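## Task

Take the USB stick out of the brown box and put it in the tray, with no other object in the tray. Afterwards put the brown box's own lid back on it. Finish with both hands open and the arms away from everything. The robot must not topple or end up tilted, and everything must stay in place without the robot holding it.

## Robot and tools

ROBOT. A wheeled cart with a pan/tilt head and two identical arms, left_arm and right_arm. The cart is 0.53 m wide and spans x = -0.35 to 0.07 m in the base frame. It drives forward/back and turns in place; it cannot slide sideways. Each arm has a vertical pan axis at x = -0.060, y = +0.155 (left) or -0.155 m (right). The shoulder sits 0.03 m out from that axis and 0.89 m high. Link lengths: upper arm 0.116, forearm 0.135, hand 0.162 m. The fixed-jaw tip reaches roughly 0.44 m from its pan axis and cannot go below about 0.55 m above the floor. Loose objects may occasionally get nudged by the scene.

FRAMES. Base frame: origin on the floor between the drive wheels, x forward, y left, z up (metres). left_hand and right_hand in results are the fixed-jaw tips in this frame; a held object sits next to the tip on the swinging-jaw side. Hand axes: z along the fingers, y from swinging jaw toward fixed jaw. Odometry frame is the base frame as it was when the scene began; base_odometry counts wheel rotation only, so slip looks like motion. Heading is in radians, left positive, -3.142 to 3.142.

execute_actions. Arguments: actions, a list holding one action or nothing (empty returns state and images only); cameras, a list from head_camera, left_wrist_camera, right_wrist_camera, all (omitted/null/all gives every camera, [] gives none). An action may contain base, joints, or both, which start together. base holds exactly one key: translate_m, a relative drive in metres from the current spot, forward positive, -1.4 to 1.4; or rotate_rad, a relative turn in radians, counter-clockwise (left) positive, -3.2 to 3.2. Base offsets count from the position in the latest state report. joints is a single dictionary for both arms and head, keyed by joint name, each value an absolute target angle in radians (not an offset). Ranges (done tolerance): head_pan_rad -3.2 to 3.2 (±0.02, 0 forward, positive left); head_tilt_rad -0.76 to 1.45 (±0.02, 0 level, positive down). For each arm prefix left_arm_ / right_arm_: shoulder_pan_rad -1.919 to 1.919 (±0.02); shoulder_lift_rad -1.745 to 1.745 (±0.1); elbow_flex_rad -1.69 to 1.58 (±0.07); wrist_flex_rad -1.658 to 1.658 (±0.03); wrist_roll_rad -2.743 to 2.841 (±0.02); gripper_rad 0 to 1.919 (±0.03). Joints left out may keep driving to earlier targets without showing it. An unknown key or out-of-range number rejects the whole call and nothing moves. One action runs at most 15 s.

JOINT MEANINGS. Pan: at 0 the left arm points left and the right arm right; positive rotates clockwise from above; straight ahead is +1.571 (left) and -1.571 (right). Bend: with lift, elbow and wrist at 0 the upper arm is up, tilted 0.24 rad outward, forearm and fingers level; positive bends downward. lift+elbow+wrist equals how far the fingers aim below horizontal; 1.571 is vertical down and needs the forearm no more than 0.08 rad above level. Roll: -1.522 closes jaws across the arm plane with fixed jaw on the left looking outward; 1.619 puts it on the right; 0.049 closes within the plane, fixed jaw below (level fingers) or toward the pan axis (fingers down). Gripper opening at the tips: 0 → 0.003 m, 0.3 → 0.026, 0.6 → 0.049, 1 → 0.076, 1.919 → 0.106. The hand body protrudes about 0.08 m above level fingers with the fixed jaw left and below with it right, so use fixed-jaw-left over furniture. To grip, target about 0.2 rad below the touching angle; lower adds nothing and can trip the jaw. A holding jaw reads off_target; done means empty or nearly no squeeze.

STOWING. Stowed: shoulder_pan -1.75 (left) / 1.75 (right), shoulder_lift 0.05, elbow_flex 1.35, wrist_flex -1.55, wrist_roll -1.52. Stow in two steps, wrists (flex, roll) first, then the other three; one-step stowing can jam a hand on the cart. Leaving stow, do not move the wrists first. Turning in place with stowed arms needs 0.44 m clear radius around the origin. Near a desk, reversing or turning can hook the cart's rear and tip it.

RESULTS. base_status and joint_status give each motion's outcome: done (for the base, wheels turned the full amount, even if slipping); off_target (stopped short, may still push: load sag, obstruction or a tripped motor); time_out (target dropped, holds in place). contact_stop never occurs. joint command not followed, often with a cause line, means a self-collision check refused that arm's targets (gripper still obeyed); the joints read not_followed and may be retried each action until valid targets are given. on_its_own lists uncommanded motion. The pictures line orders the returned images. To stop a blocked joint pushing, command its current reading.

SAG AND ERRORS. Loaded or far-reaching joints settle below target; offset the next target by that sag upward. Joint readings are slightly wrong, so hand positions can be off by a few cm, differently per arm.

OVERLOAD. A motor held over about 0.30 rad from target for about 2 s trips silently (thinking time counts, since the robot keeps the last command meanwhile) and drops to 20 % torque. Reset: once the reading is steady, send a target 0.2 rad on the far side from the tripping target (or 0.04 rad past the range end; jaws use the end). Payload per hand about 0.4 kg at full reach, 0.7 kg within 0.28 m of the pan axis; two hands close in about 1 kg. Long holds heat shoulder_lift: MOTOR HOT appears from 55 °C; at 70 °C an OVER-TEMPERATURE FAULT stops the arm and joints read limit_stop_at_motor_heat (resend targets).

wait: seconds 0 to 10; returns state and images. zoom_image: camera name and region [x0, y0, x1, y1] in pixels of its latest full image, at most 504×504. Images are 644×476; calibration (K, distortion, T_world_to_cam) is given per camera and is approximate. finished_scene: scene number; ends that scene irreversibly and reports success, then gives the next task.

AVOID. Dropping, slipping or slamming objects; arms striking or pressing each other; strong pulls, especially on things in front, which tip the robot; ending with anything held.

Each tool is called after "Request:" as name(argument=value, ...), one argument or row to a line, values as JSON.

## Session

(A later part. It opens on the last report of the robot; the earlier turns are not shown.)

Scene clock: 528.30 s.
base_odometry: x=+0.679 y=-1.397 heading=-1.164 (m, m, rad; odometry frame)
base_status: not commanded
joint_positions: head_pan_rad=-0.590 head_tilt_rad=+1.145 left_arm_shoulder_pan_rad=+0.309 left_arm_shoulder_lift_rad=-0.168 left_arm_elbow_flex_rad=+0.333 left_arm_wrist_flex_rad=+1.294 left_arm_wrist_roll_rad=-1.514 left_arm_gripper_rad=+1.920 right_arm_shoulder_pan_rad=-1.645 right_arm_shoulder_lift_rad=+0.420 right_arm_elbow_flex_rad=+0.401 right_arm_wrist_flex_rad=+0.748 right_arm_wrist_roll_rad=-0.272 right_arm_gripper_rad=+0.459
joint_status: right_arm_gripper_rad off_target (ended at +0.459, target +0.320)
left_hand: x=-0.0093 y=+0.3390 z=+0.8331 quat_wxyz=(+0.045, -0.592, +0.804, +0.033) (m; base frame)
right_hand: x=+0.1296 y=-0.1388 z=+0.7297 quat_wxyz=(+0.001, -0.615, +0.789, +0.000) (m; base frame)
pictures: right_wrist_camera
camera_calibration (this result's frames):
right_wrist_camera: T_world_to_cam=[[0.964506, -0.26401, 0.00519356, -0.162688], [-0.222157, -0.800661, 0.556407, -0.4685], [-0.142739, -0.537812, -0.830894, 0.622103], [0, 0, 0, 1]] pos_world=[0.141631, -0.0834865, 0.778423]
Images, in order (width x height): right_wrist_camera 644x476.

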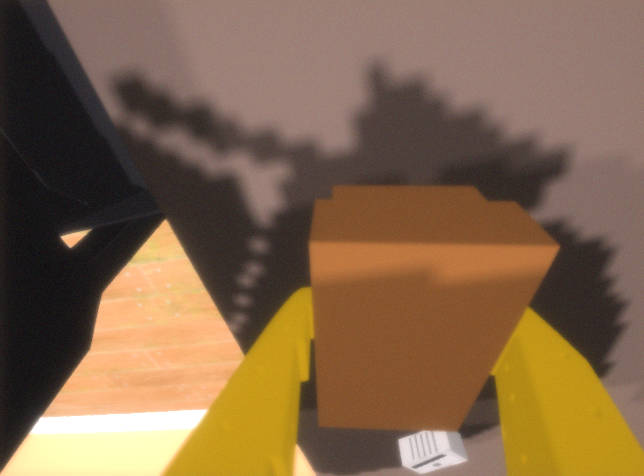

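Request:
execute_actions(
  actions=[
    {"joints": {"right_arm_shoulder_lift_rad": 0.267, "right_arm_wrist_flex_rad": 0.876, "right_arm_gripper_rad": 0.3}},
  ],
  cameras=["head_camera", "right_wrist_camera"],
)

Scene clock: 539.07 s.
base_odometry: x=+0.679 y=-1.397 heading=-1.164 (m, m, rad; odometry frame)
base_status: not commanded
joint_positions: head_pan_rad=-0.590 head_tilt_rad=+1.145 left_arm_shoulder_pan_rad=+0.309 left_arm_shoulder_lift_rad=-0.168 left_arm_elbow_flex_rad=+0.333 left_arm_wrist_flex_rad=+1.294 left_arm_wrist_roll_rad=-1.514 left_arm_gripper_rad=+1.920 right_arm_shoulder_pan_rad=-1.645 right_arm_shoulder_lift_rad=+0.308 right_arm_elbow_flex_rad=+0.401 right_arm_wrist_flex_rad=+0.871 right_arm_wrist_roll_rad=-0.272 right_arm_gripper_rad=+0.458
joint_status: right_arm_gripper_rad off_target (ended at +0.458, target +0.300); the others done
left_hand: x=-0.0093 y=+0.3390 z=+0.8331 quat_wxyz=(+0.045, -0.592, +0.804, +0.033) (m; base frame)
right_hand: x=+0.1273 y=-0.1389 z=+0.7485 quat_wxyz=(-0.004, -0.615, +0.789, +0.003) (m; base frame)
pictures: head_camera, right_wrist_camera
camera_calibration (this result's frames):
head_camera: T_world_to_cam=[[-0.535415, -0.843759, -0.037438, 0.0150136], [-0.760019, 0.500662, -0.414377, 0.48672], [0.368379, -0.19341, -0.909335, 1.05181], [0, 0, 0, 1]] pos_world=[-0.00951069, -0.0275833, 1.1587]
right_wrist_camera: T_world_to_cam=[[0.964507, -0.26401, -0.00492375, -0.153001], [-0.216183, -0.800215, 0.559393, -0.482553], [-0.151625, -0.538475, -0.828888, 0.636831], [0, 0, 0, 1]] pos_world=[0.13981, -0.0836223, 0.797045]
Images, in order (width x height): head_camera 644x476, right_wrist_camera 644x476.

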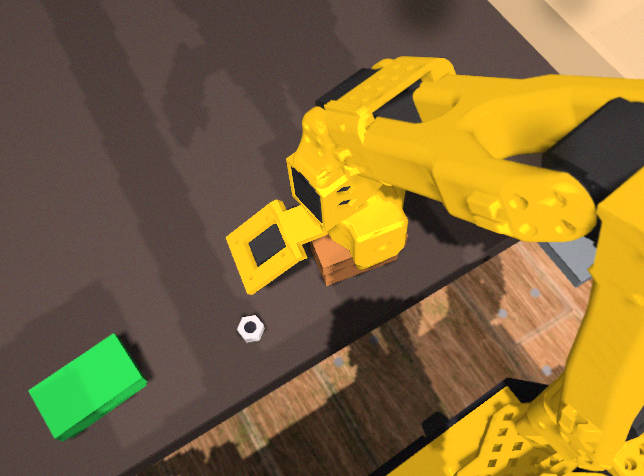

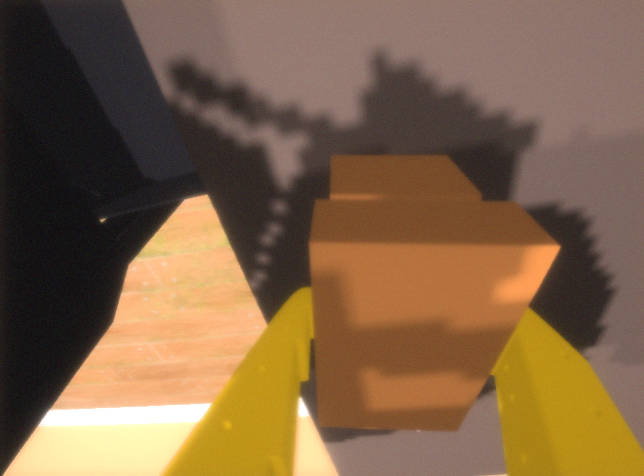

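Request:
execute_actions(
  actions=[
    {"joints": {"right_arm_shoulder_pan_rad": -0.913, "right_arm_elbow_flex_rad": -0.13, "right_arm_wrist_flex_rad": 1.369, "right_arm_wrist_roll_rad": 0.059, "head_pan_rad": -0.75, "head_tilt_rad": 1.12}},
  ],
  cameras=["head_camera", "right_wrist_camera"],
)

Scene clock: 562.87 s.
base_odometry: x=+0.679 y=-1.397 heading=-1.164 (m, m, rad; odometry frame)
base_status: not commanded
joint_positions: head_pan_rad=-0.740 head_tilt_rad=+1.135 left_arm_shoulder_pan_rad=+0.309 left_arm_shoulder_lift_rad=-0.168 left_arm_elbow_flex_rad=+0.333 left_arm_wrist_flex_rad=+1.294 left_arm_wrist_roll_rad=-1.514 left_arm_gripper_rad=+1.920 right_arm_shoulder_pan_rad=-0.920 right_arm_shoulder_lift_rad=+0.308 right_arm_elbow_flex_rad=-0.099 right_arm_wrist_flex_rad=+1.364 right_arm_wrist_roll_rad=+0.048 right_arm_gripper_rad=+0.458
joint_status: all done
left_hand: x=-0.0093 y=+0.3390 z=+0.8331 quat_wxyz=(+0.045, -0.592, +0.804, +0.033) (m; base frame)
right_hand: x=+0.1117 y=-0.2863 z=+0.8094 quat_wxyz=(+0.000, -0.444, +0.896, +0.001) (m; base frame)
pictures: head_camera, right_wrist_camera
camera_calibration (this result's frames):
head_camera: T_world_to_cam=[[-0.655195, -0.754544, -0.037189, 0.00909733], [-0.673571, 0.605756, -0.423512, 0.501297], [0.342086, -0.252433, -0.905127, 1.04573], [0, 0, 0, 1]] pos_world=[-0.0141117, -0.0328212, 1.15917]
right_wrist_camera: T_world_to_cam=[[0.782483, -0.622668, 0.00221738, -0.264677], [-0.51815, -0.649157, 0.55688, -0.55895], [-0.345311, -0.436898, -0.83059, 0.657695], [0, 0, 0, 1]] pos_world=[0.144595, -0.240306, 0.85813]
Images, in order (width x height): head_camera 644x476, right_wrist_camera 644x476.

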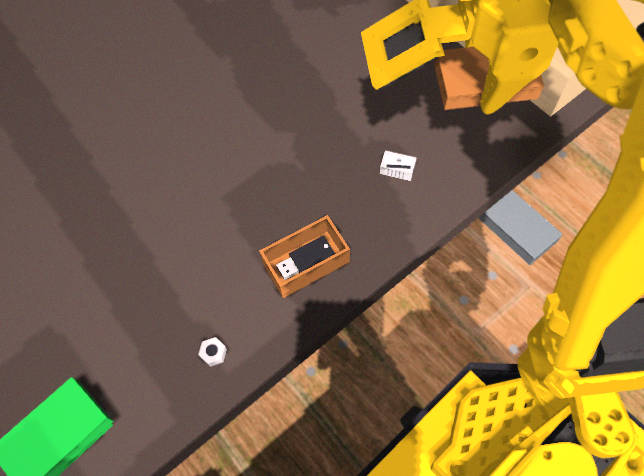

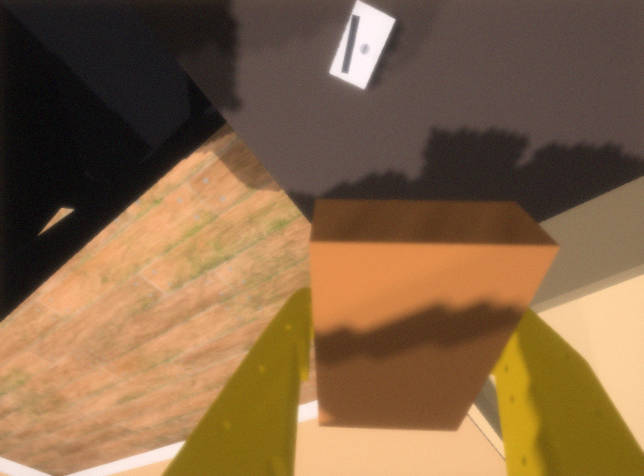

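Request:
zoom_image(
  camera="head_camera",
  region=[245, 200, 365, 310],
)

Region (245, 200, 365, 310) of head_camera's 644x476 image, scaled by 4.200; it fills the top 462 rows of this view, and the rest is white.

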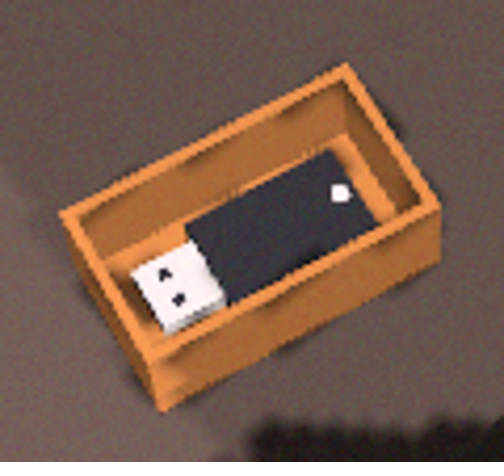

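Request:
execute_actions(
  actions=[
    {"joints": {"right_arm_shoulder_lift_rad": 0.78, "right_arm_elbow_flex_rad": -0.357, "right_arm_wrist_flex_rad": 1.09, "head_pan_rad": -1.0, "head_tilt_rad": 0.95}},
  ],
  cameras=["head_camera", "right_wrist_camera"],
)

Scene clock: 683.97 s.
base_odometry: x=+0.679 y=-1.397 heading=-1.164 (m, m, rad; odometry frame)
base_status: not commanded
joint_positions: head_pan_rad=-0.990 head_tilt_rad=+0.965 left_arm_shoulder_pan_rad=+0.309 left_arm_shoulder_lift_rad=-0.168 left_arm_elbow_flex_rad=+0.333 left_arm_wrist_flex_rad=+1.294 left_arm_wrist_roll_rad=-1.514 left_arm_gripper_rad=+1.920 right_arm_shoulder_pan_rad=-0.920 right_arm_shoulder_lift_rad=+0.799 right_arm_elbow_flex_rad=-0.329 right_arm_wrist_flex_rad=+1.097 right_arm_wrist_roll_rad=+0.048 right_arm_gripper_rad=+0.458
joint_status: all done
left_hand: x=-0.0093 y=+0.3390 z=+0.8331 quat_wxyz=(+0.045, -0.592, +0.804, +0.033) (m; base frame)
right_hand: x=+0.1355 y=-0.3045 z=+0.7355 quat_wxyz=(+0.001, -0.444, +0.896, -0.002) (m; base frame)
pictures: head_camera, right_wrist_camera
camera_calibration (this result's frames):
head_camera: T_world_to_cam=[[-0.818246, -0.573953, -0.0324274, -0.00404675], [-0.456218, 0.68265, -0.570837, 0.681083], [0.34977, -0.452291, -0.820423, 0.948601], [0, 0, 0, 1]] pos_world=[-0.0243812, -0.0382204, 1.16691]
right_wrist_camera: T_world_to_cam=[[0.782457, -0.622648, 0.00835185, -0.298989], [-0.520868, -0.647087, 0.556754, -0.516143], [-0.341258, -0.439987, -0.830635, 0.59515], [0, 0, 0, 1]] pos_world=[0.168203, -0.258296, 0.784214]
Images, in order (width x height): head_camera 644x476, right_wrist_camera 644x476.

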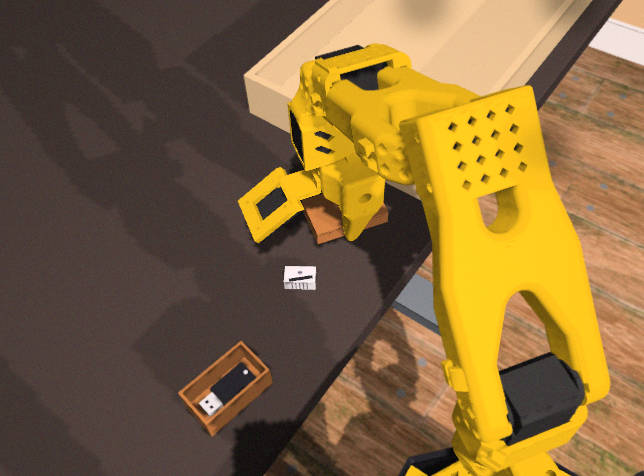

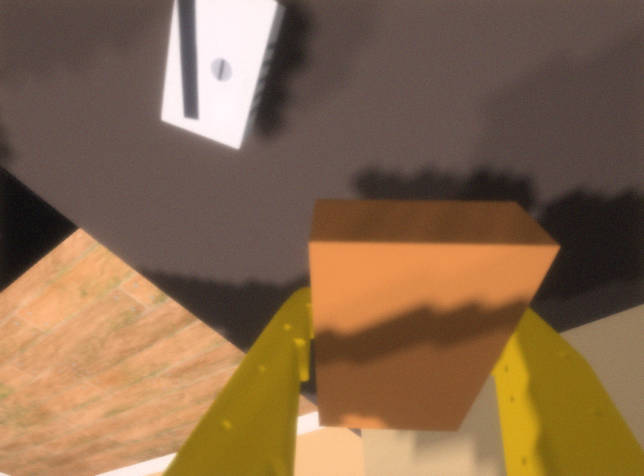

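Request:
execute_actions(
  actions=[
    {"joints": {"right_arm_shoulder_lift_rad": 0.855, "right_arm_wrist_flex_rad": 1.019}},
  ],
  cameras=["head_camera", "right_wrist_camera"],
)

Scene clock: 700.80 s.
base_odometry: x=+0.679 y=-1.397 heading=-1.164 (m, m, rad; odometry frame)
base_status: not commanded
joint_positions: head_pan_rad=-0.990 head_tilt_rad=+0.965 left_arm_shoulder_pan_rad=+0.309 left_arm_shoulder_lift_rad=-0.168 left_arm_elbow_flex_rad=+0.333 left_arm_wrist_flex_rad=+1.294 left_arm_wrist_roll_rad=-1.514 left_arm_gripper_rad=+1.920 right_arm_shoulder_pan_rad=-0.920 right_arm_shoulder_lift_rad=+0.865 right_arm_elbow_flex_rad=-0.335 right_arm_wrist_flex_rad=+1.025 right_arm_wrist_roll_rad=+0.048 right_arm_gripper_rad=+0.458
joint_status: all done
left_hand: x=-0.0093 y=+0.3390 z=+0.8331 quat_wxyz=(+0.045, -0.592, +0.804, +0.033) (m; base frame)
right_hand: x=+0.1371 y=-0.3057 z=+0.7215 quat_wxyz=(+0.004, -0.444, +0.896, -0.008) (m; base frame)
pictures: head_camera, right_wrist_camera
camera_calibration (this result's frames):
head_camera: T_world_to_cam=[[-0.818265, -0.573926, -0.0324264, -0.0040488], [-0.456184, 0.68265, -0.570863, 0.681115], [0.349769, -0.452325, -0.820405, 0.94858], [0, 0, 0, 1]] pos_world=[-0.0243828, -0.0382208, 1.16691]
right_wrist_camera: T_world_to_cam=[[0.782316, -0.62254, 0.0206196, -0.309685], [-0.526301, -0.642947, 0.556441, -0.506045], [-0.33315, -0.446165, -0.830631, 0.580495], [0, 0, 0, 1]] pos_world=[0.169331, -0.259155, 0.770147]
Images, in order (width x height): head_camera 644x476, right_wrist_camera 644x476.

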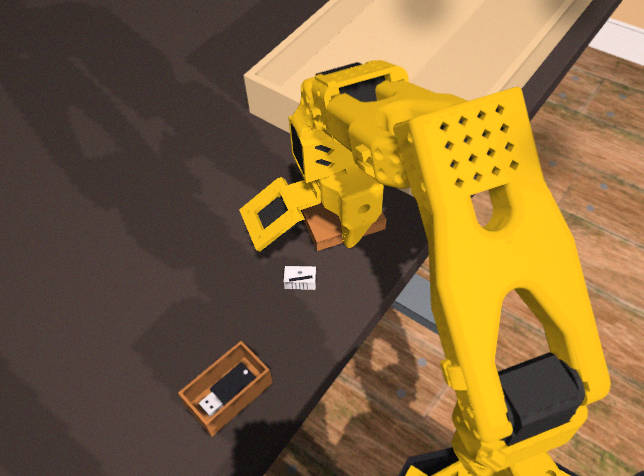

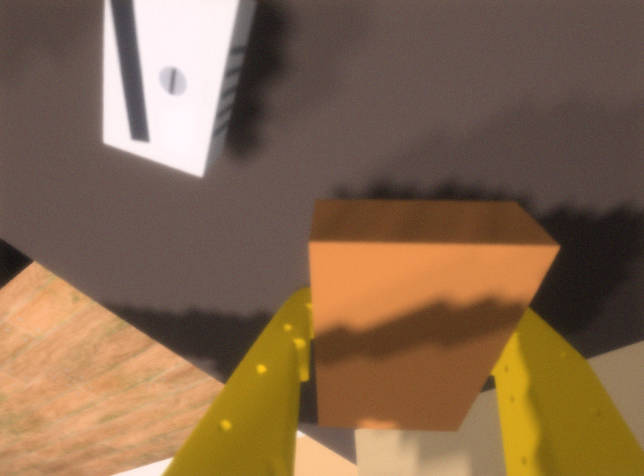

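Request:
execute_actions(
  actions=[
    {"joints": {"right_arm_gripper_rad": 0.68}},
  ],
  cameras=["right_wrist_camera"],
)

Scene clock: 707.00 s.
base_odometry: x=+0.679 y=-1.397 heading=-1.164 (m, m, rad; odometry frame)
base_status: not commanded
joint_positions: head_pan_rad=-0.990 head_tilt_rad=+0.965 left_arm_shoulder_pan_rad=+0.309 left_arm_shoulder_lift_rad=-0.168 left_arm_elbow_flex_rad=+0.333 left_arm_wrist_flex_rad=+1.294 left_arm_wrist_roll_rad=-1.514 left_arm_gripper_rad=+1.920 right_arm_shoulder_pan_rad=-0.920 right_arm_shoulder_lift_rad=+0.866 right_arm_elbow_flex_rad=-0.335 right_arm_wrist_flex_rad=+1.025 right_arm_wrist_roll_rad=+0.048 right_arm_gripper_rad=+0.670
joint_status: all done
left_hand: x=-0.0093 y=+0.3390 z=+0.8331 quat_wxyz=(+0.045, -0.592, +0.804, +0.033) (m; base frame)
right_hand: x=+0.1369 y=-0.3055 z=+0.7211 quat_wxyz=(+0.003, -0.444, +0.896, -0.007) (m; base frame)
pictures: right_wrist_camera
camera_calibration (this result's frames):
right_wrist_camera: T_world_to_cam=[[0.78234, -0.622559, 0.0190863, -0.308316], [-0.525622, -0.643464, 0.556485, -0.50615], [-0.334163, -0.445393, -0.830638, 0.580599], [0, 0, 0, 1]] pos_world=[0.16918, -0.25904, 0.769817]
Images, in order (width x height): right_wrist_camera 644x476.

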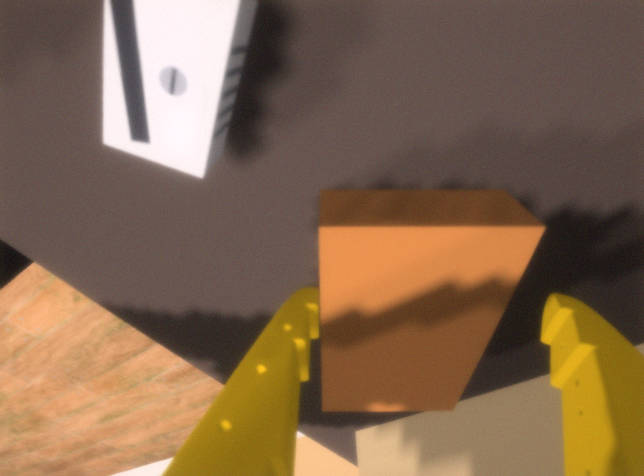

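Request:
execute_actions(
  actions=[
    {"joints": {"right_arm_shoulder_lift_rad": 0.66, "right_arm_wrist_flex_rad": 1.205}},
  ],
  cameras=[],
)

Request:
execute_actions(
  actions=[
    {"joints": {"right_arm_shoulder_pan_rad": -1.652, "right_arm_shoulder_lift_rad": 0.214, "right_arm_elbow_flex_rad": 0.378, "right_arm_wrist_flex_rad": 0.931, "right_arm_wrist_roll_rad": -0.282, "head_pan_rad": -0.85, "head_tilt_rad": 1.08}},
  ],
  cameras=["head_camera", "right_wrist_camera"],
)

Scene clock: 745.57 s.
base_odometry: x=+0.679 y=-1.397 heading=-1.164 (m, m, rad; odometry frame)
base_status: not commanded
joint_positions: head_pan_rad=-0.990 head_tilt_rad=+0.965 left_arm_shoulder_pan_rad=+0.309 left_arm_shoulder_lift_rad=-0.168 left_arm_elbow_flex_rad=+0.333 left_arm_wrist_flex_rad=+1.294 left_arm_wrist_roll_rad=-1.514 left_arm_gripper_rad=+1.920 right_arm_shoulder_pan_rad=-0.920 right_arm_shoulder_lift_rad=+0.711 right_arm_elbow_flex_rad=-0.337 right_arm_wrist_flex_rad=+1.199 right_arm_wrist_roll_rad=+0.048 right_arm_gripper_rad=+0.671
joint_status: all done
left_hand: x=-0.0093 y=+0.3390 z=+0.8331 quat_wxyz=(+0.045, -0.592, +0.804, +0.033) (m; base frame)
right_hand: x=+0.1340 y=-0.3033 z=+0.7560 quat_wxyz=(-0.001, -0.444, +0.896, +0.001) (m; base frame)
pictures: none
No camera images: the call's "cameras" was empty. Leave "cameras" out to get every camera's image.

Scene clock: 746.87 s.
base_odometry: x=+0.679 y=-1.397 heading=-1.164 (m, m, rad; odometry frame)
base_status: not commanded
joint_positions: head_pan_rad=-0.860 head_tilt_rad=+1.075 left_arm_shoulder_pan_rad=+0.309 left_arm_shoulder_lift_rad=-0.168 left_arm_elbow_flex_rad=+0.333 left_arm_wrist_flex_rad=+1.294 left_arm_wrist_roll_rad=-1.514 left_arm_gripper_rad=+1.920 right_arm_shoulder_pan_rad=-1.645 right_arm_shoulder_lift_rad=+0.254 right_arm_elbow_flex_rad=+0.381 right_arm_wrist_flex_rad=+0.937 right_arm_wrist_roll_rad=-0.271 right_arm_gripper_rad=+0.671
joint_status: all done
left_hand: x=-0.0093 y=+0.3390 z=+0.8331 quat_wxyz=(+0.045, -0.592, +0.804, +0.033) (m; base frame)
right_hand: x=+0.1290 y=-0.1388 z=+0.7595 quat_wxyz=(-0.001, -0.615, +0.788, +0.000) (m; base frame)
pictures: head_camera, right_wrist_camera
camera_calibration (this result's frames):
head_camera: T_world_to_cam=[[-0.739381, -0.672344, -0.0356252, 0.00334053], [-0.578562, 0.66153, -0.477121, 0.567466], [0.344356, -0.332163, -0.878115, 1.01475], [0, 0, 0, 1]] pos_world=[-0.0186515, -0.0360873, 1.16194]
right_wrist_camera: T_world_to_cam=[[0.964921, -0.262529, 0.00230215, -0.159908], [-0.219225, -0.800872, 0.557265, -0.486361], [-0.144455, -0.538222, -0.830331, 0.646533], [0, 0, 0, 1]] pos_world=[0.141071, -0.0835152, 0.808237]
Images, in order (width x height): head_camera 644x476, right_wrist_camera 644x476.

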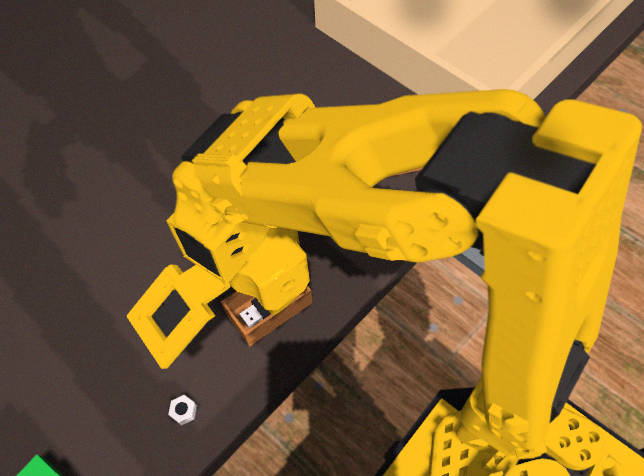

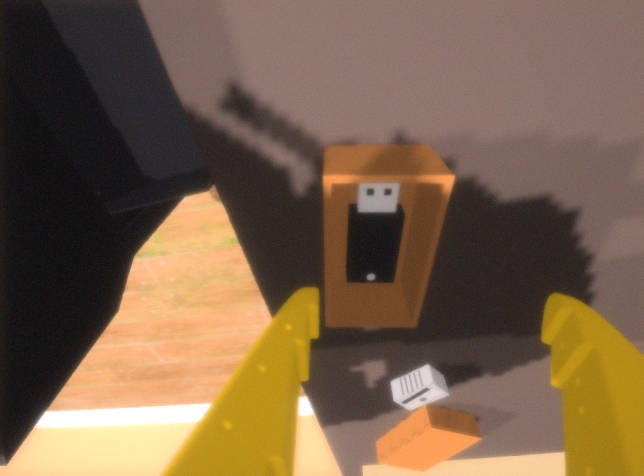

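Request:
zoom_image(
  camera="right_wrist_camera",
  region=[270, 130, 490, 350],
)

Region (270, 130, 490, 350) of right_wrist_camera's 644x476 image, scaled by 2.291.

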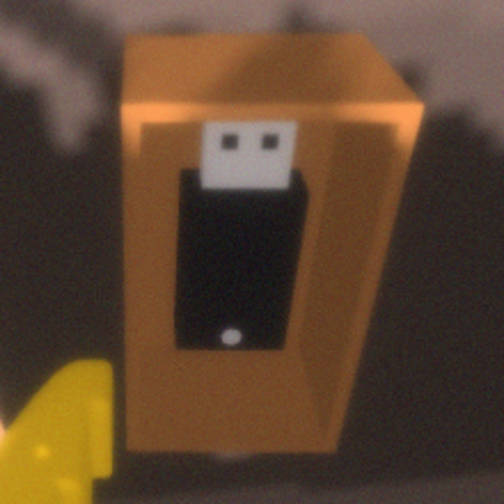

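Request:
execute_actions(
  actions=[
    {"joints": {"right_arm_shoulder_lift_rad": 0.407, "right_arm_elbow_flex_rad": 0.415, "right_arm_wrist_flex_rad": 0.731}},
  ],
  cameras=["right_wrist_camera"],
)

Scene clock: 760.07 s.
base_odometry: x=+0.679 y=-1.397 heading=-1.164 (m, m, rad; odometry frame)
base_status: not commanded
joint_positions: head_pan_rad=-0.860 head_tilt_rad=+1.075 left_arm_shoulder_pan_rad=+0.309 left_arm_shoulder_lift_rad=-0.168 left_arm_elbow_flex_rad=+0.333 left_arm_wrist_flex_rad=+1.294 left_arm_wrist_roll_rad=-1.514 left_arm_gripper_rad=+1.920 right_arm_shoulder_pan_rad=-1.645 right_arm_shoulder_lift_rad=+0.417 right_arm_elbow_flex_rad=+0.416 right_arm_wrist_flex_rad=+0.736 right_arm_wrist_roll_rad=-0.271 right_arm_gripper_rad=+0.671
joint_status: all done
left_hand: x=-0.0093 y=+0.3390 z=+0.8331 quat_wxyz=(+0.045, -0.592, +0.804, +0.033) (m; base frame)
right_hand: x=+0.1282 y=-0.1389 z=+0.7287 quat_wxyz=(+0.001, -0.615, +0.788, +0.000) (m; base frame)
pictures: right_wrist_camera
camera_calibration (this result's frames):
right_wrist_camera: T_world_to_cam=[[0.96491, -0.26253, 0.00519437, -0.161159], [-0.220929, -0.800999, 0.556409, -0.468597], [-0.141913, -0.538032, -0.830892, 0.620905], [0, 0, 0, 1]] pos_world=[0.140092, -0.0835882, 0.777474]
Images, in order (width x height): right_wrist_camera 644x476.

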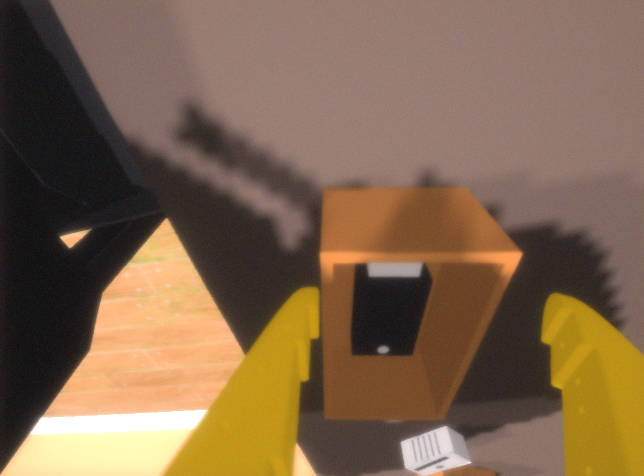

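Request:
execute_actions(
  actions=[
    {"joints": {"right_arm_gripper_rad": 0.23}},
  ],
  cameras=["right_wrist_camera"],
)

Scene clock: 763.87 s.
base_odometry: x=+0.679 y=-1.397 heading=-1.164 (m, m, rad; odometry frame)
base_status: not commanded
joint_positions: head_pan_rad=-0.860 head_tilt_rad=+1.075 left_arm_shoulder_pan_rad=+0.309 left_arm_shoulder_lift_rad=-0.168 left_arm_elbow_flex_rad=+0.333 left_arm_wrist_flex_rad=+1.294 left_arm_wrist_roll_rad=-1.514 left_arm_gripper_rad=+1.920 right_arm_shoulder_pan_rad=-1.645 right_arm_shoulder_lift_rad=+0.417 right_arm_elbow_flex_rad=+0.416 right_arm_wrist_flex_rad=+0.736 right_arm_wrist_roll_rad=-0.271 right_arm_gripper_rad=+0.382
joint_status: right_arm_gripper_rad off_target (ended at +0.382, target +0.230)
left_hand: x=-0.0093 y=+0.3390 z=+0.8331 quat_wxyz=(+0.045, -0.592, +0.804, +0.033) (m; base frame)
right_hand: x=+0.1282 y=-0.1389 z=+0.7287 quat_wxyz=(+0.001, -0.615, +0.788, +0.000) (m; base frame)
pictures: right_wrist_camera
camera_calibration (this result's frames):
right_wrist_camera: T_world_to_cam=[[0.96491, -0.26253, 0.00519437, -0.161159], [-0.220929, -0.800999, 0.556409, -0.468597], [-0.141913, -0.538032, -0.830892, 0.620905], [0, 0, 0, 1]] pos_world=[0.140092, -0.0835882, 0.777474]
Images, in order (width x height): right_wrist_camera 644x476.

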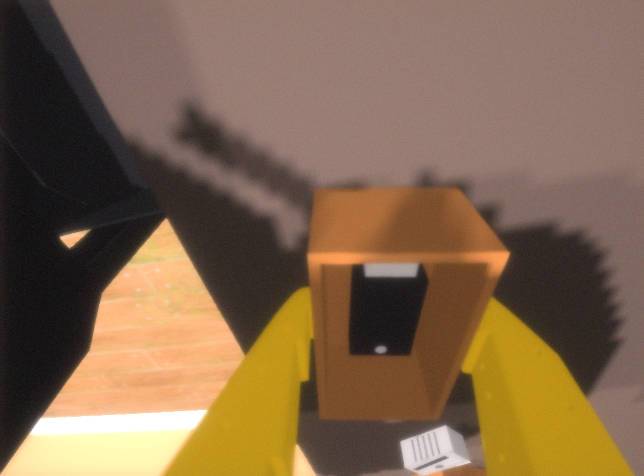

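Request:
execute_actions(
  actions=[
    {"joints": {"right_arm_shoulder_lift_rad": 0.299, "right_arm_wrist_flex_rad": 0.822, "right_arm_gripper_rad": 0.21}},
  ],
  cameras=[],
)

Request:
execute_actions(
  actions=[
    {"joints": {"right_arm_elbow_flex_rad": 0.246, "right_arm_shoulder_lift_rad": 0.41, "right_arm_wrist_flex_rad": 0.881, "right_arm_wrist_roll_rad": -1.532, "head_pan_rad": -0.7, "head_tilt_rad": 1.12}},
  ],
  cameras=["head_camera", "right_wrist_camera"],
)

Scene clock: 797.10 s.
base_odometry: x=+0.679 y=-1.397 heading=-1.164 (m, m, rad; odometry frame)
base_status: not commanded
joint_positions: head_pan_rad=-0.860 head_tilt_rad=+1.075 left_arm_shoulder_pan_rad=+0.309 left_arm_shoulder_lift_rad=-0.168 left_arm_elbow_flex_rad=+0.333 left_arm_wrist_flex_rad=+1.294 left_arm_wrist_roll_rad=-1.514 left_arm_gripper_rad=+1.920 right_arm_shoulder_pan_rad=-1.645 right_arm_shoulder_lift_rad=+0.340 right_arm_elbow_flex_rad=+0.416 right_arm_wrist_flex_rad=+0.816 right_arm_wrist_roll_rad=-0.271 right_arm_gripper_rad=+0.381
joint_status: right_arm_gripper_rad off_target (ended at +0.381, target +0.210); the others done
left_hand: x=-0.0093 y=+0.3390 z=+0.8331 quat_wxyz=(+0.045, -0.592, +0.804, +0.033) (m; base frame)
right_hand: x=+0.1276 y=-0.1389 z=+0.7415 quat_wxyz=(-0.001, -0.615, +0.788, +0.000) (m; base frame)
pictures: none
No camera images: the call's "cameras" was empty. Leave "cameras" out to get every camera's image.

Scene clock: 798.83 s.
base_odometry: x=+0.679 y=-1.397 heading=-1.164 (m, m, rad; odometry frame)
base_status: not commanded
joint_positions: head_pan_rad=-0.710 head_tilt_rad=+1.115 left_arm_shoulder_pan_rad=+0.309 left_arm_shoulder_lift_rad=-0.168 left_arm_elbow_flex_rad=+0.333 left_arm_wrist_flex_rad=+1.294 left_arm_wrist_roll_rad=-1.514 left_arm_gripper_rad=+1.920 right_arm_shoulder_pan_rad=-1.645 right_arm_shoulder_lift_rad=+0.421 right_arm_elbow_flex_rad=+0.272 right_arm_wrist_flex_rad=+0.876 right_arm_wrist_roll_rad=-1.523 right_arm_gripper_rad=+0.381
joint_status: all done
left_hand: x=-0.0093 y=+0.3390 z=+0.8331 quat_wxyz=(+0.045, -0.592, +0.804, +0.033) (m; base frame)
right_hand: x=+0.1479 y=-0.1317 z=+0.7425 quat_wxyz=(+0.001, -0.037, +0.999, +0.000) (m; base frame)
pictures: head_camera, right_wrist_camera
camera_calibration (this result's frames):
head_camera: T_world_to_cam=[[-0.631704, -0.774341, -0.0366824, 0.00961826], [-0.684872, 0.579633, -0.44156, 0.521538], [0.36318, -0.253812, -0.896482, 1.03677], [0, 0, 0, 1]] pos_world=[-0.0132729, -0.0317072, 1.16009]
right_wrist_camera: T_world_to_cam=[[0.053392, -0.998567, 0.00366958, -0.139428], [-0.830412, -0.0423595, 0.555537, -0.275423], [-0.554585, -0.0327085, -0.831484, 0.767061], [0, 0, 0, 1]] pos_world=[0.20413, -0.125805, 0.791318]
Images, in order (width x height): head_camera 644x476, right_wrist_camera 644x476.

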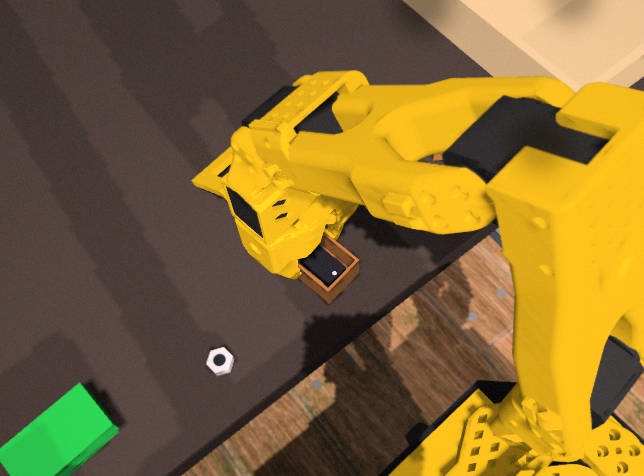

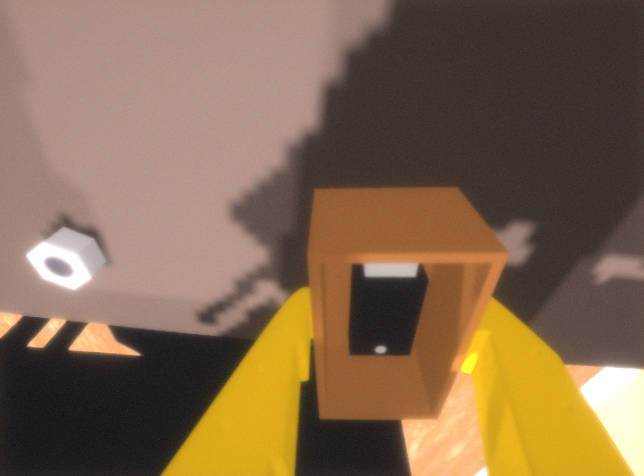

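Request:
execute_actions(
  actions=[
    {"joints": {"right_arm_shoulder_lift_rad": 0.485, "right_arm_wrist_flex_rad": 0.797}},
  ],
  cameras=["right_wrist_camera"],
)

Scene clock: 805.77 s.
base_odometry: x=+0.679 y=-1.397 heading=-1.164 (m, m, rad; odometry frame)
base_status: not commanded
joint_positions: head_pan_rad=-0.710 head_tilt_rad=+1.115 left_arm_shoulder_pan_rad=+0.309 left_arm_shoulder_lift_rad=-0.168 left_arm_elbow_flex_rad=+0.333 left_arm_wrist_flex_rad=+1.294 left_arm_wrist_roll_rad=-1.514 left_arm_gripper_rad=+1.920 right_arm_shoulder_pan_rad=-1.645 right_arm_shoulder_lift_rad=+0.497 right_arm_elbow_flex_rad=+0.270 right_arm_wrist_flex_rad=+0.804 right_arm_wrist_roll_rad=-1.523 right_arm_gripper_rad=+0.381
joint_status: all done
left_hand: x=-0.0093 y=+0.3390 z=+0.8331 quat_wxyz=(+0.045, -0.592, +0.804, +0.033) (m; base frame)
right_hand: x=+0.1480 y=-0.1317 z=+0.7292 quat_wxyz=(+0.000, -0.037, +0.999, +0.000) (m; base frame)
pictures: right_wrist_camera
camera_calibration (this result's frames):
right_wrist_camera: T_world_to_cam=[[0.0533976, -0.998566, 0.00370183, -0.139402], [-0.829562, -0.042296, 0.556811, -0.269033], [-0.555856, -0.0328033, -0.830631, 0.755603], [0, 0, 0, 1]] pos_world=[0.204271, -0.125795, 0.777944]
Images, in order (width x height): right_wrist_camera 644x476.

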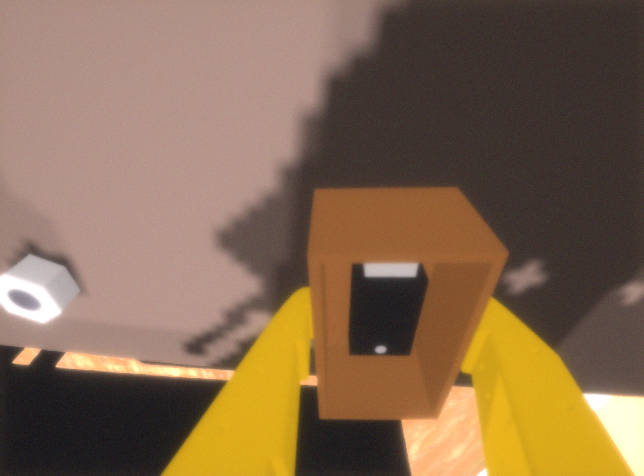

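Request:
execute_actions(
  actions=[
    {"joints": {"right_arm_gripper_rad": 0.62}},
  ],
  cameras=["right_wrist_camera"],
)

Scene clock: 810.03 s.
base_odometry: x=+0.679 y=-1.397 heading=-1.164 (m, m, rad; odometry frame)
base_status: not commanded
joint_positions: head_pan_rad=-0.710 head_tilt_rad=+1.115 left_arm_shoulder_pan_rad=+0.309 left_arm_shoulder_lift_rad=-0.168 left_arm_elbow_flex_rad=+0.333 left_arm_wrist_flex_rad=+1.294 left_arm_wrist_roll_rad=-1.514 left_arm_gripper_rad=+1.920 right_arm_shoulder_pan_rad=-1.645 right_arm_shoulder_lift_rad=+0.497 right_arm_elbow_flex_rad=+0.270 right_arm_wrist_flex_rad=+0.804 right_arm_wrist_roll_rad=-1.523 right_arm_gripper_rad=+0.609
joint_status: all done
left_hand: x=-0.0093 y=+0.3390 z=+0.8331 quat_wxyz=(+0.045, -0.592, +0.804, +0.033) (m; base frame)
right_hand: x=+0.1480 y=-0.1317 z=+0.7292 quat_wxyz=(+0.000, -0.037, +0.999, +0.000) (m; base frame)
pictures: right_wrist_camera
camera_calibration (this result's frames):
right_wrist_camera: T_world_to_cam=[[0.0533976, -0.998566, 0.00370183, -0.139402], [-0.829562, -0.042296, 0.556811, -0.269033], [-0.555856, -0.0328033, -0.830631, 0.755603], [0, 0, 0, 1]] pos_world=[0.204271, -0.125795, 0.777944]
Images, in order (width x height): right_wrist_camera 644x476.

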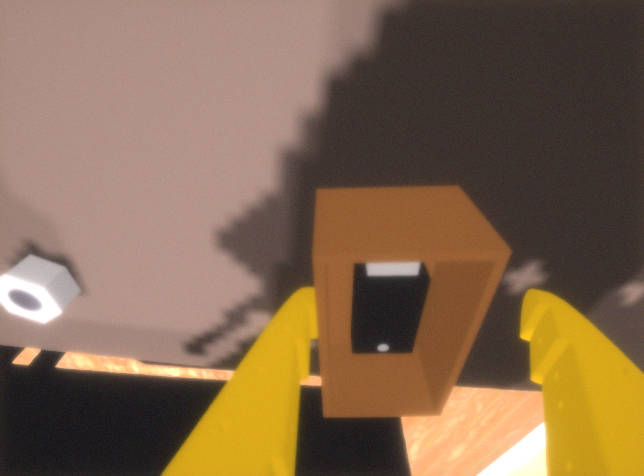

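Request:
execute_actions(
  actions=[
    {"joints": {"right_arm_shoulder_pan_rad": -1.662, "right_arm_shoulder_lift_rad": 0.26, "right_arm_wrist_flex_rad": 1.0}},
  ],
  cameras=[],
)

Request:
execute_actions(
  actions=[
    {"base": {"translate_m": -0.18}, "joints": {"right_arm_shoulder_pan_rad": -1.62, "right_arm_elbow_flex_rad": 0.045, "right_arm_wrist_flex_rad": -1.176, "head_pan_rad": -0.35, "head_tilt_rad": 0.92}},
  ],
  cameras=["head_camera"],
)

Scene clock: 844.17 s.
base_odometry: x=+0.679 y=-1.397 heading=-1.164 (m, m, rad; odometry frame)
base_status: not commanded
joint_positions: head_pan_rad=-0.710 head_tilt_rad=+1.115 left_arm_shoulder_pan_rad=+0.309 left_arm_shoulder_lift_rad=-0.168 left_arm_elbow_flex_rad=+0.333 left_arm_wrist_flex_rad=+1.294 left_arm_wrist_roll_rad=-1.514 left_arm_gripper_rad=+1.920 right_arm_shoulder_pan_rad=-1.656 right_arm_shoulder_lift_rad=+0.302 right_arm_elbow_flex_rad=+0.269 right_arm_wrist_flex_rad=+0.994 right_arm_wrist_roll_rad=-1.523 right_arm_gripper_rad=+0.611
joint_status: all done
left_hand: x=-0.0093 y=+0.3390 z=+0.8331 quat_wxyz=(+0.045, -0.592, +0.804, +0.033) (m; base frame)
right_hand: x=+0.1463 y=-0.1296 z=+0.7641 quat_wxyz=(+0.003, -0.042, +0.999, +0.000) (m; base frame)
pictures: none
No camera images: the call's "cameras" was empty. Leave "cameras" out to get every camera's image.

Scene clock: 846.37 s.
base_odometry: x=+0.608 y=-1.231 heading=-1.164 (m, m, rad; odometry frame)
base_status: done
joint_positions: head_pan_rad=-0.360 head_tilt_rad=+0.935 left_arm_shoulder_pan_rad=+0.309 left_arm_shoulder_lift_rad=-0.168 left_arm_elbow_flex_rad=+0.333 left_arm_wrist_flex_rad=+1.294 left_arm_wrist_roll_rad=-1.514 left_arm_gripper_rad=+1.920 right_arm_shoulder_pan_rad=-1.627 right_arm_shoulder_lift_rad=+0.302 right_arm_elbow_flex_rad=+0.079 right_arm_wrist_flex_rad=-1.164 right_arm_wrist_roll_rad=-1.523 right_arm_gripper_rad=+0.611
joint_status: all done
left_hand: x=-0.0093 y=+0.3390 z=+0.8331 quat_wxyz=(+0.045, -0.592, +0.804, +0.033) (m; base frame)
right_hand: x=+0.2707 y=-0.1287 z=+1.0611 quat_wxyz=(+0.923, -0.011, +0.383, +0.026) (m; base frame)
pictures: head_camera
camera_calibration (this result's frames):
head_camera: T_world_to_cam=[[-0.322079, -0.946189, -0.0314812, 0.0181841], [-0.754363, 0.27659, -0.595344, 0.695278], [0.572016, -0.167999, -0.802854, 0.938825], [0, 0, 0, 1]] pos_world=[-0.00667335, -0.0173794, 1.16824]
Images, in order (width x height): head_camera 644x476.

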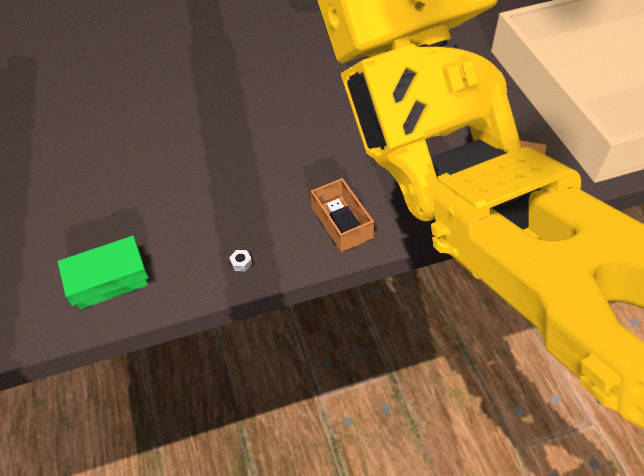

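Request:
execute_actions(
  actions=[
    {"joints": {"right_arm_shoulder_lift_rad": 1.21}},
  ],
  cameras=["head_camera", "right_wrist_camera"],
)

Scene clock: 852.50 s.
base_odometry: x=+0.608 y=-1.231 heading=-1.164 (m, m, rad; odometry frame)
base_status: not commanded
joint_positions: head_pan_rad=-0.360 head_tilt_rad=+0.935 left_arm_shoulder_pan_rad=+0.309 left_arm_shoulder_lift_rad=-0.168 left_arm_elbow_flex_rad=+0.333 left_arm_wrist_flex_rad=+1.294 left_arm_wrist_roll_rad=-1.514 left_arm_gripper_rad=+1.920 right_arm_shoulder_pan_rad=-1.627 right_arm_shoulder_lift_rad=+1.228 right_arm_elbow_flex_rad=+0.068 right_arm_wrist_flex_rad=-1.166 right_arm_wrist_roll_rad=-1.523 right_arm_gripper_rad=+0.611
joint_status: all done
left_hand: x=-0.0093 y=+0.3390 z=+0.8331 quat_wxyz=(+0.045, -0.592, +0.804, +0.033) (m; base frame)
right_hand: x=+0.2856 y=-0.1279 z=+0.7559 quat_wxyz=(+0.659, -0.021, +0.751, +0.019) (m; base frame)
pictures: head_camera, right_wrist_camera
camera_calibration (this result's frames):
head_camera: T_world_to_cam=[[-0.322079, -0.946189, -0.0314812, 0.0181841], [-0.754363, 0.27659, -0.595344, 0.695278], [0.572015, -0.167999, -0.802854, 0.938825], [0, 0, 0, 1]] pos_world=[-0.00667334, -0.0173794, 1.16824]
right_wrist_camera: T_world_to_cam=[[0.049601, -0.998562, -0.0203592, -0.123717], [-0.660111, -0.0174782, -0.750965, 0.77372], [0.749529, 0.0506879, -0.660029, 0.3633], [0, 0, 0, 1]] pos_world=[0.244574, -0.128431, 0.818306]
Images, in order (width x height): head_camera 644x476, right_wrist_camera 644x476.

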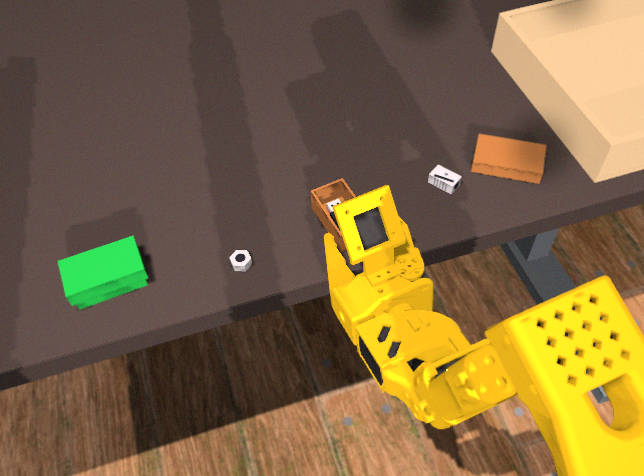

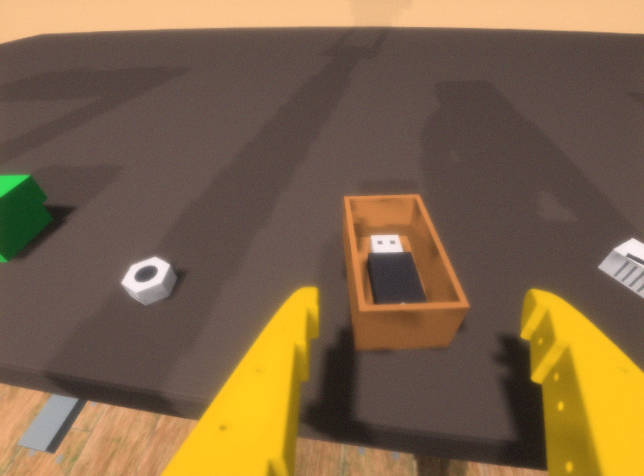

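Request:
zoom_image(
  camera="right_wrist_camera",
  region=[290, 180, 500, 370],
)

Region (290, 180, 500, 370) of right_wrist_camera's 644x476 image, scaled by 2.400; it fills the top 456 rows of this view, and the rest is white.

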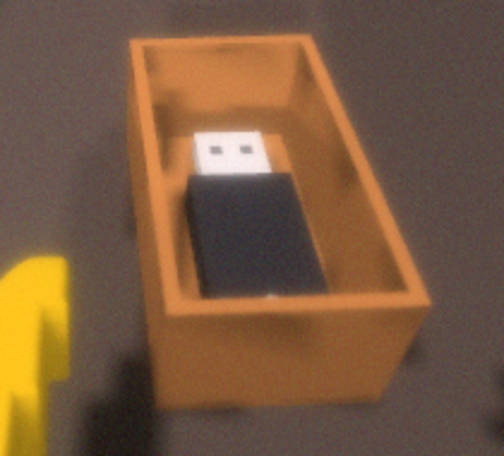

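Request:
execute_actions(
  actions=[
    {"joints": {"right_arm_shoulder_pan_rad": -1.603, "right_arm_shoulder_lift_rad": 1.35, "right_arm_elbow_flex_rad": -0.026, "right_arm_wrist_flex_rad": -1.226}},
  ],
  cameras=["head_camera", "right_wrist_camera"],
)

Scene clock: 896.47 s.
base_odometry: x=+0.608 y=-1.231 heading=-1.164 (m, m, rad; odometry frame)
base_status: not commanded
joint_positions: head_pan_rad=-0.360 head_tilt_rad=+0.935 left_arm_shoulder_pan_rad=+0.309 left_arm_shoulder_lift_rad=-0.168 left_arm_elbow_flex_rad=+0.333 left_arm_wrist_flex_rad=+1.294 left_arm_wrist_roll_rad=-1.514 left_arm_gripper_rad=+1.920 right_arm_shoulder_pan_rad=-1.610 right_arm_shoulder_lift_rad=+1.368 right_arm_elbow_flex_rad=-0.004 right_arm_wrist_flex_rad=-1.212 right_arm_wrist_roll_rad=-1.523 right_arm_gripper_rad=+0.611
joint_status: all done
left_hand: x=-0.0093 y=+0.3390 z=+0.8331 quat_wxyz=(+0.045, -0.592, +0.804, +0.033) (m; base frame)
right_hand: x=+0.2772 y=-0.1341 z=+0.7338 quat_wxyz=(+0.651, -0.015, +0.759, +0.013) (m; base frame)
pictures: head_camera, right_wrist_camera
camera_calibration (this result's frames):
head_camera: T_world_to_cam=[[-0.322079, -0.946189, -0.0314812, 0.0181841], [-0.754363, 0.27659, -0.595344, 0.695278], [0.572015, -0.167999, -0.802854, 0.938825], [0, 0, 0, 1]] pos_world=[-0.00667334, -0.0173794, 1.16824]
right_wrist_camera: T_world_to_cam=[[0.0323098, -0.999273, -0.020217, -0.125329], [-0.676274, -0.00696314, -0.736617, 0.746859], [0.735941, 0.0374722, -0.676007, 0.369018], [0, 0, 0, 1]] pos_world=[0.237555, -0.133865, 0.797075]
Images, in order (width x height): head_camera 644x476, right_wrist_camera 644x476.

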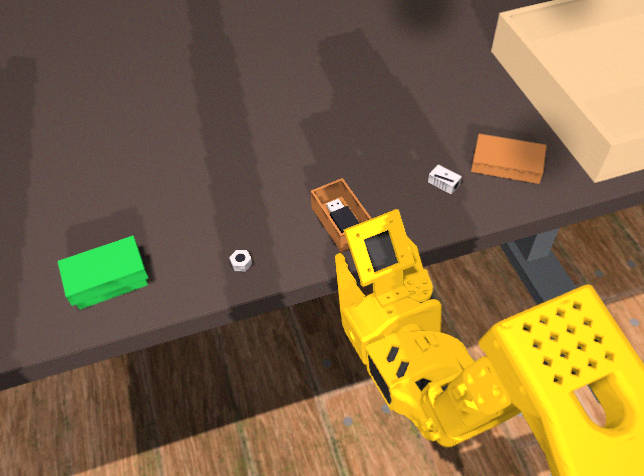

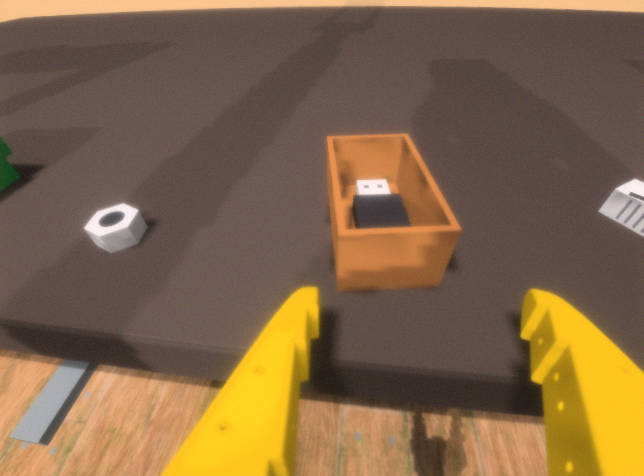

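Request:
zoom_image(
  camera="right_wrist_camera",
  region=[280, 120, 490, 340],
)

Region (280, 120, 490, 340) of right_wrist_camera's 644x476 image, scaled by 2.291; it fills the left 481 columns of this view, and the rest is white.

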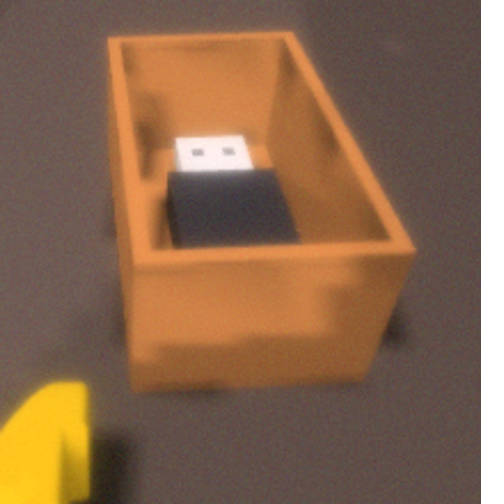

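Request:
execute_actions(
  actions=[
    {"base": {"translate_m": 0.043}},
  ],
  cameras=["head_camera", "right_wrist_camera"],
)

Scene clock: 915.33 s.
base_odometry: x=+0.625 y=-1.271 heading=-1.164 (m, m, rad; odometry frame)
base_status: done
joint_positions: head_pan_rad=-0.360 head_tilt_rad=+0.935 left_arm_shoulder_pan_rad=+0.309 left_arm_shoulder_lift_rad=-0.168 left_arm_elbow_flex_rad=+0.333 left_arm_wrist_flex_rad=+1.294 left_arm_wrist_roll_rad=-1.514 left_arm_gripper_rad=+1.920 right_arm_shoulder_pan_rad=-1.610 right_arm_shoulder_lift_rad=+1.368 right_arm_elbow_flex_rad=-0.007 right_arm_wrist_flex_rad=-1.212 right_arm_wrist_roll_rad=-1.523 right_arm_gripper_rad=+0.611
joint_status: not commanded
left_hand: x=-0.0093 y=+0.3390 z=+0.8331 quat_wxyz=(+0.045, -0.592, +0.804, +0.033) (m; base frame)
right_hand: x=+0.2777 y=-0.1340 z=+0.7344 quat_wxyz=(+0.652, -0.015, +0.758, +0.013) (m; base frame)
pictures: head_camera, right_wrist_camera
camera_calibration (this result's frames):
head_camera: T_world_to_cam=[[-0.32198, -0.946223, -0.0314802, 0.0181875], [-0.754374, 0.276505, -0.59537, 0.695307], [0.572057, -0.167949, -0.802835, 0.938805], [0, 0, 0, 1]] pos_world=[-0.00667206, -0.0173751, 1.16824]
right_wrist_camera: T_world_to_cam=[[0.0323718, -0.999271, -0.0202379, -0.125315], [-0.674013, -0.00687453, -0.738688, 0.748519], [0.73801, 0.0375533, -0.673744, 0.366839], [0, 0, 0, 1]] pos_world=[0.237837, -0.133854, 0.797541]
Images, in order (width x height): head_camera 644x476, right_wrist_camera 644x476.

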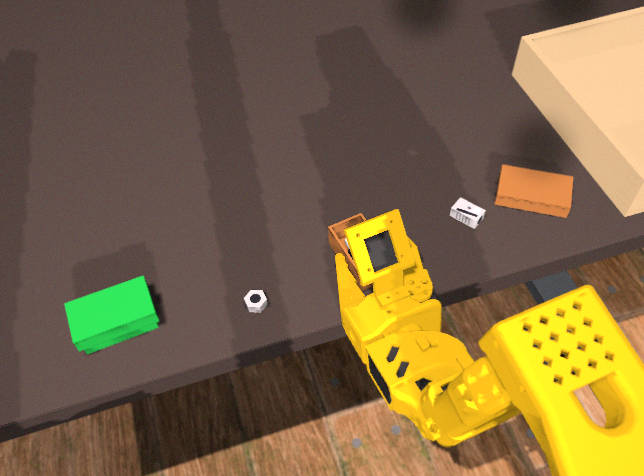

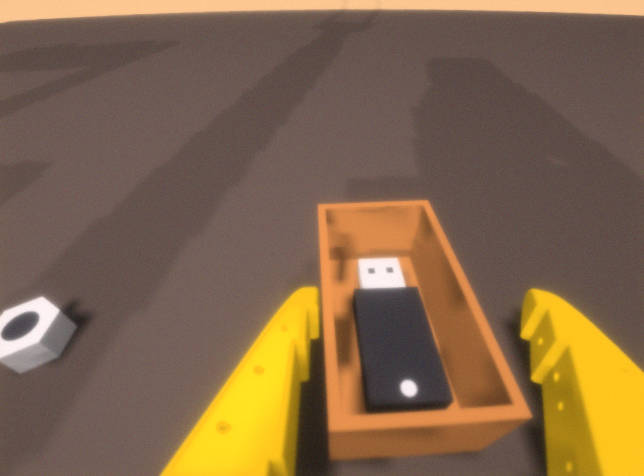

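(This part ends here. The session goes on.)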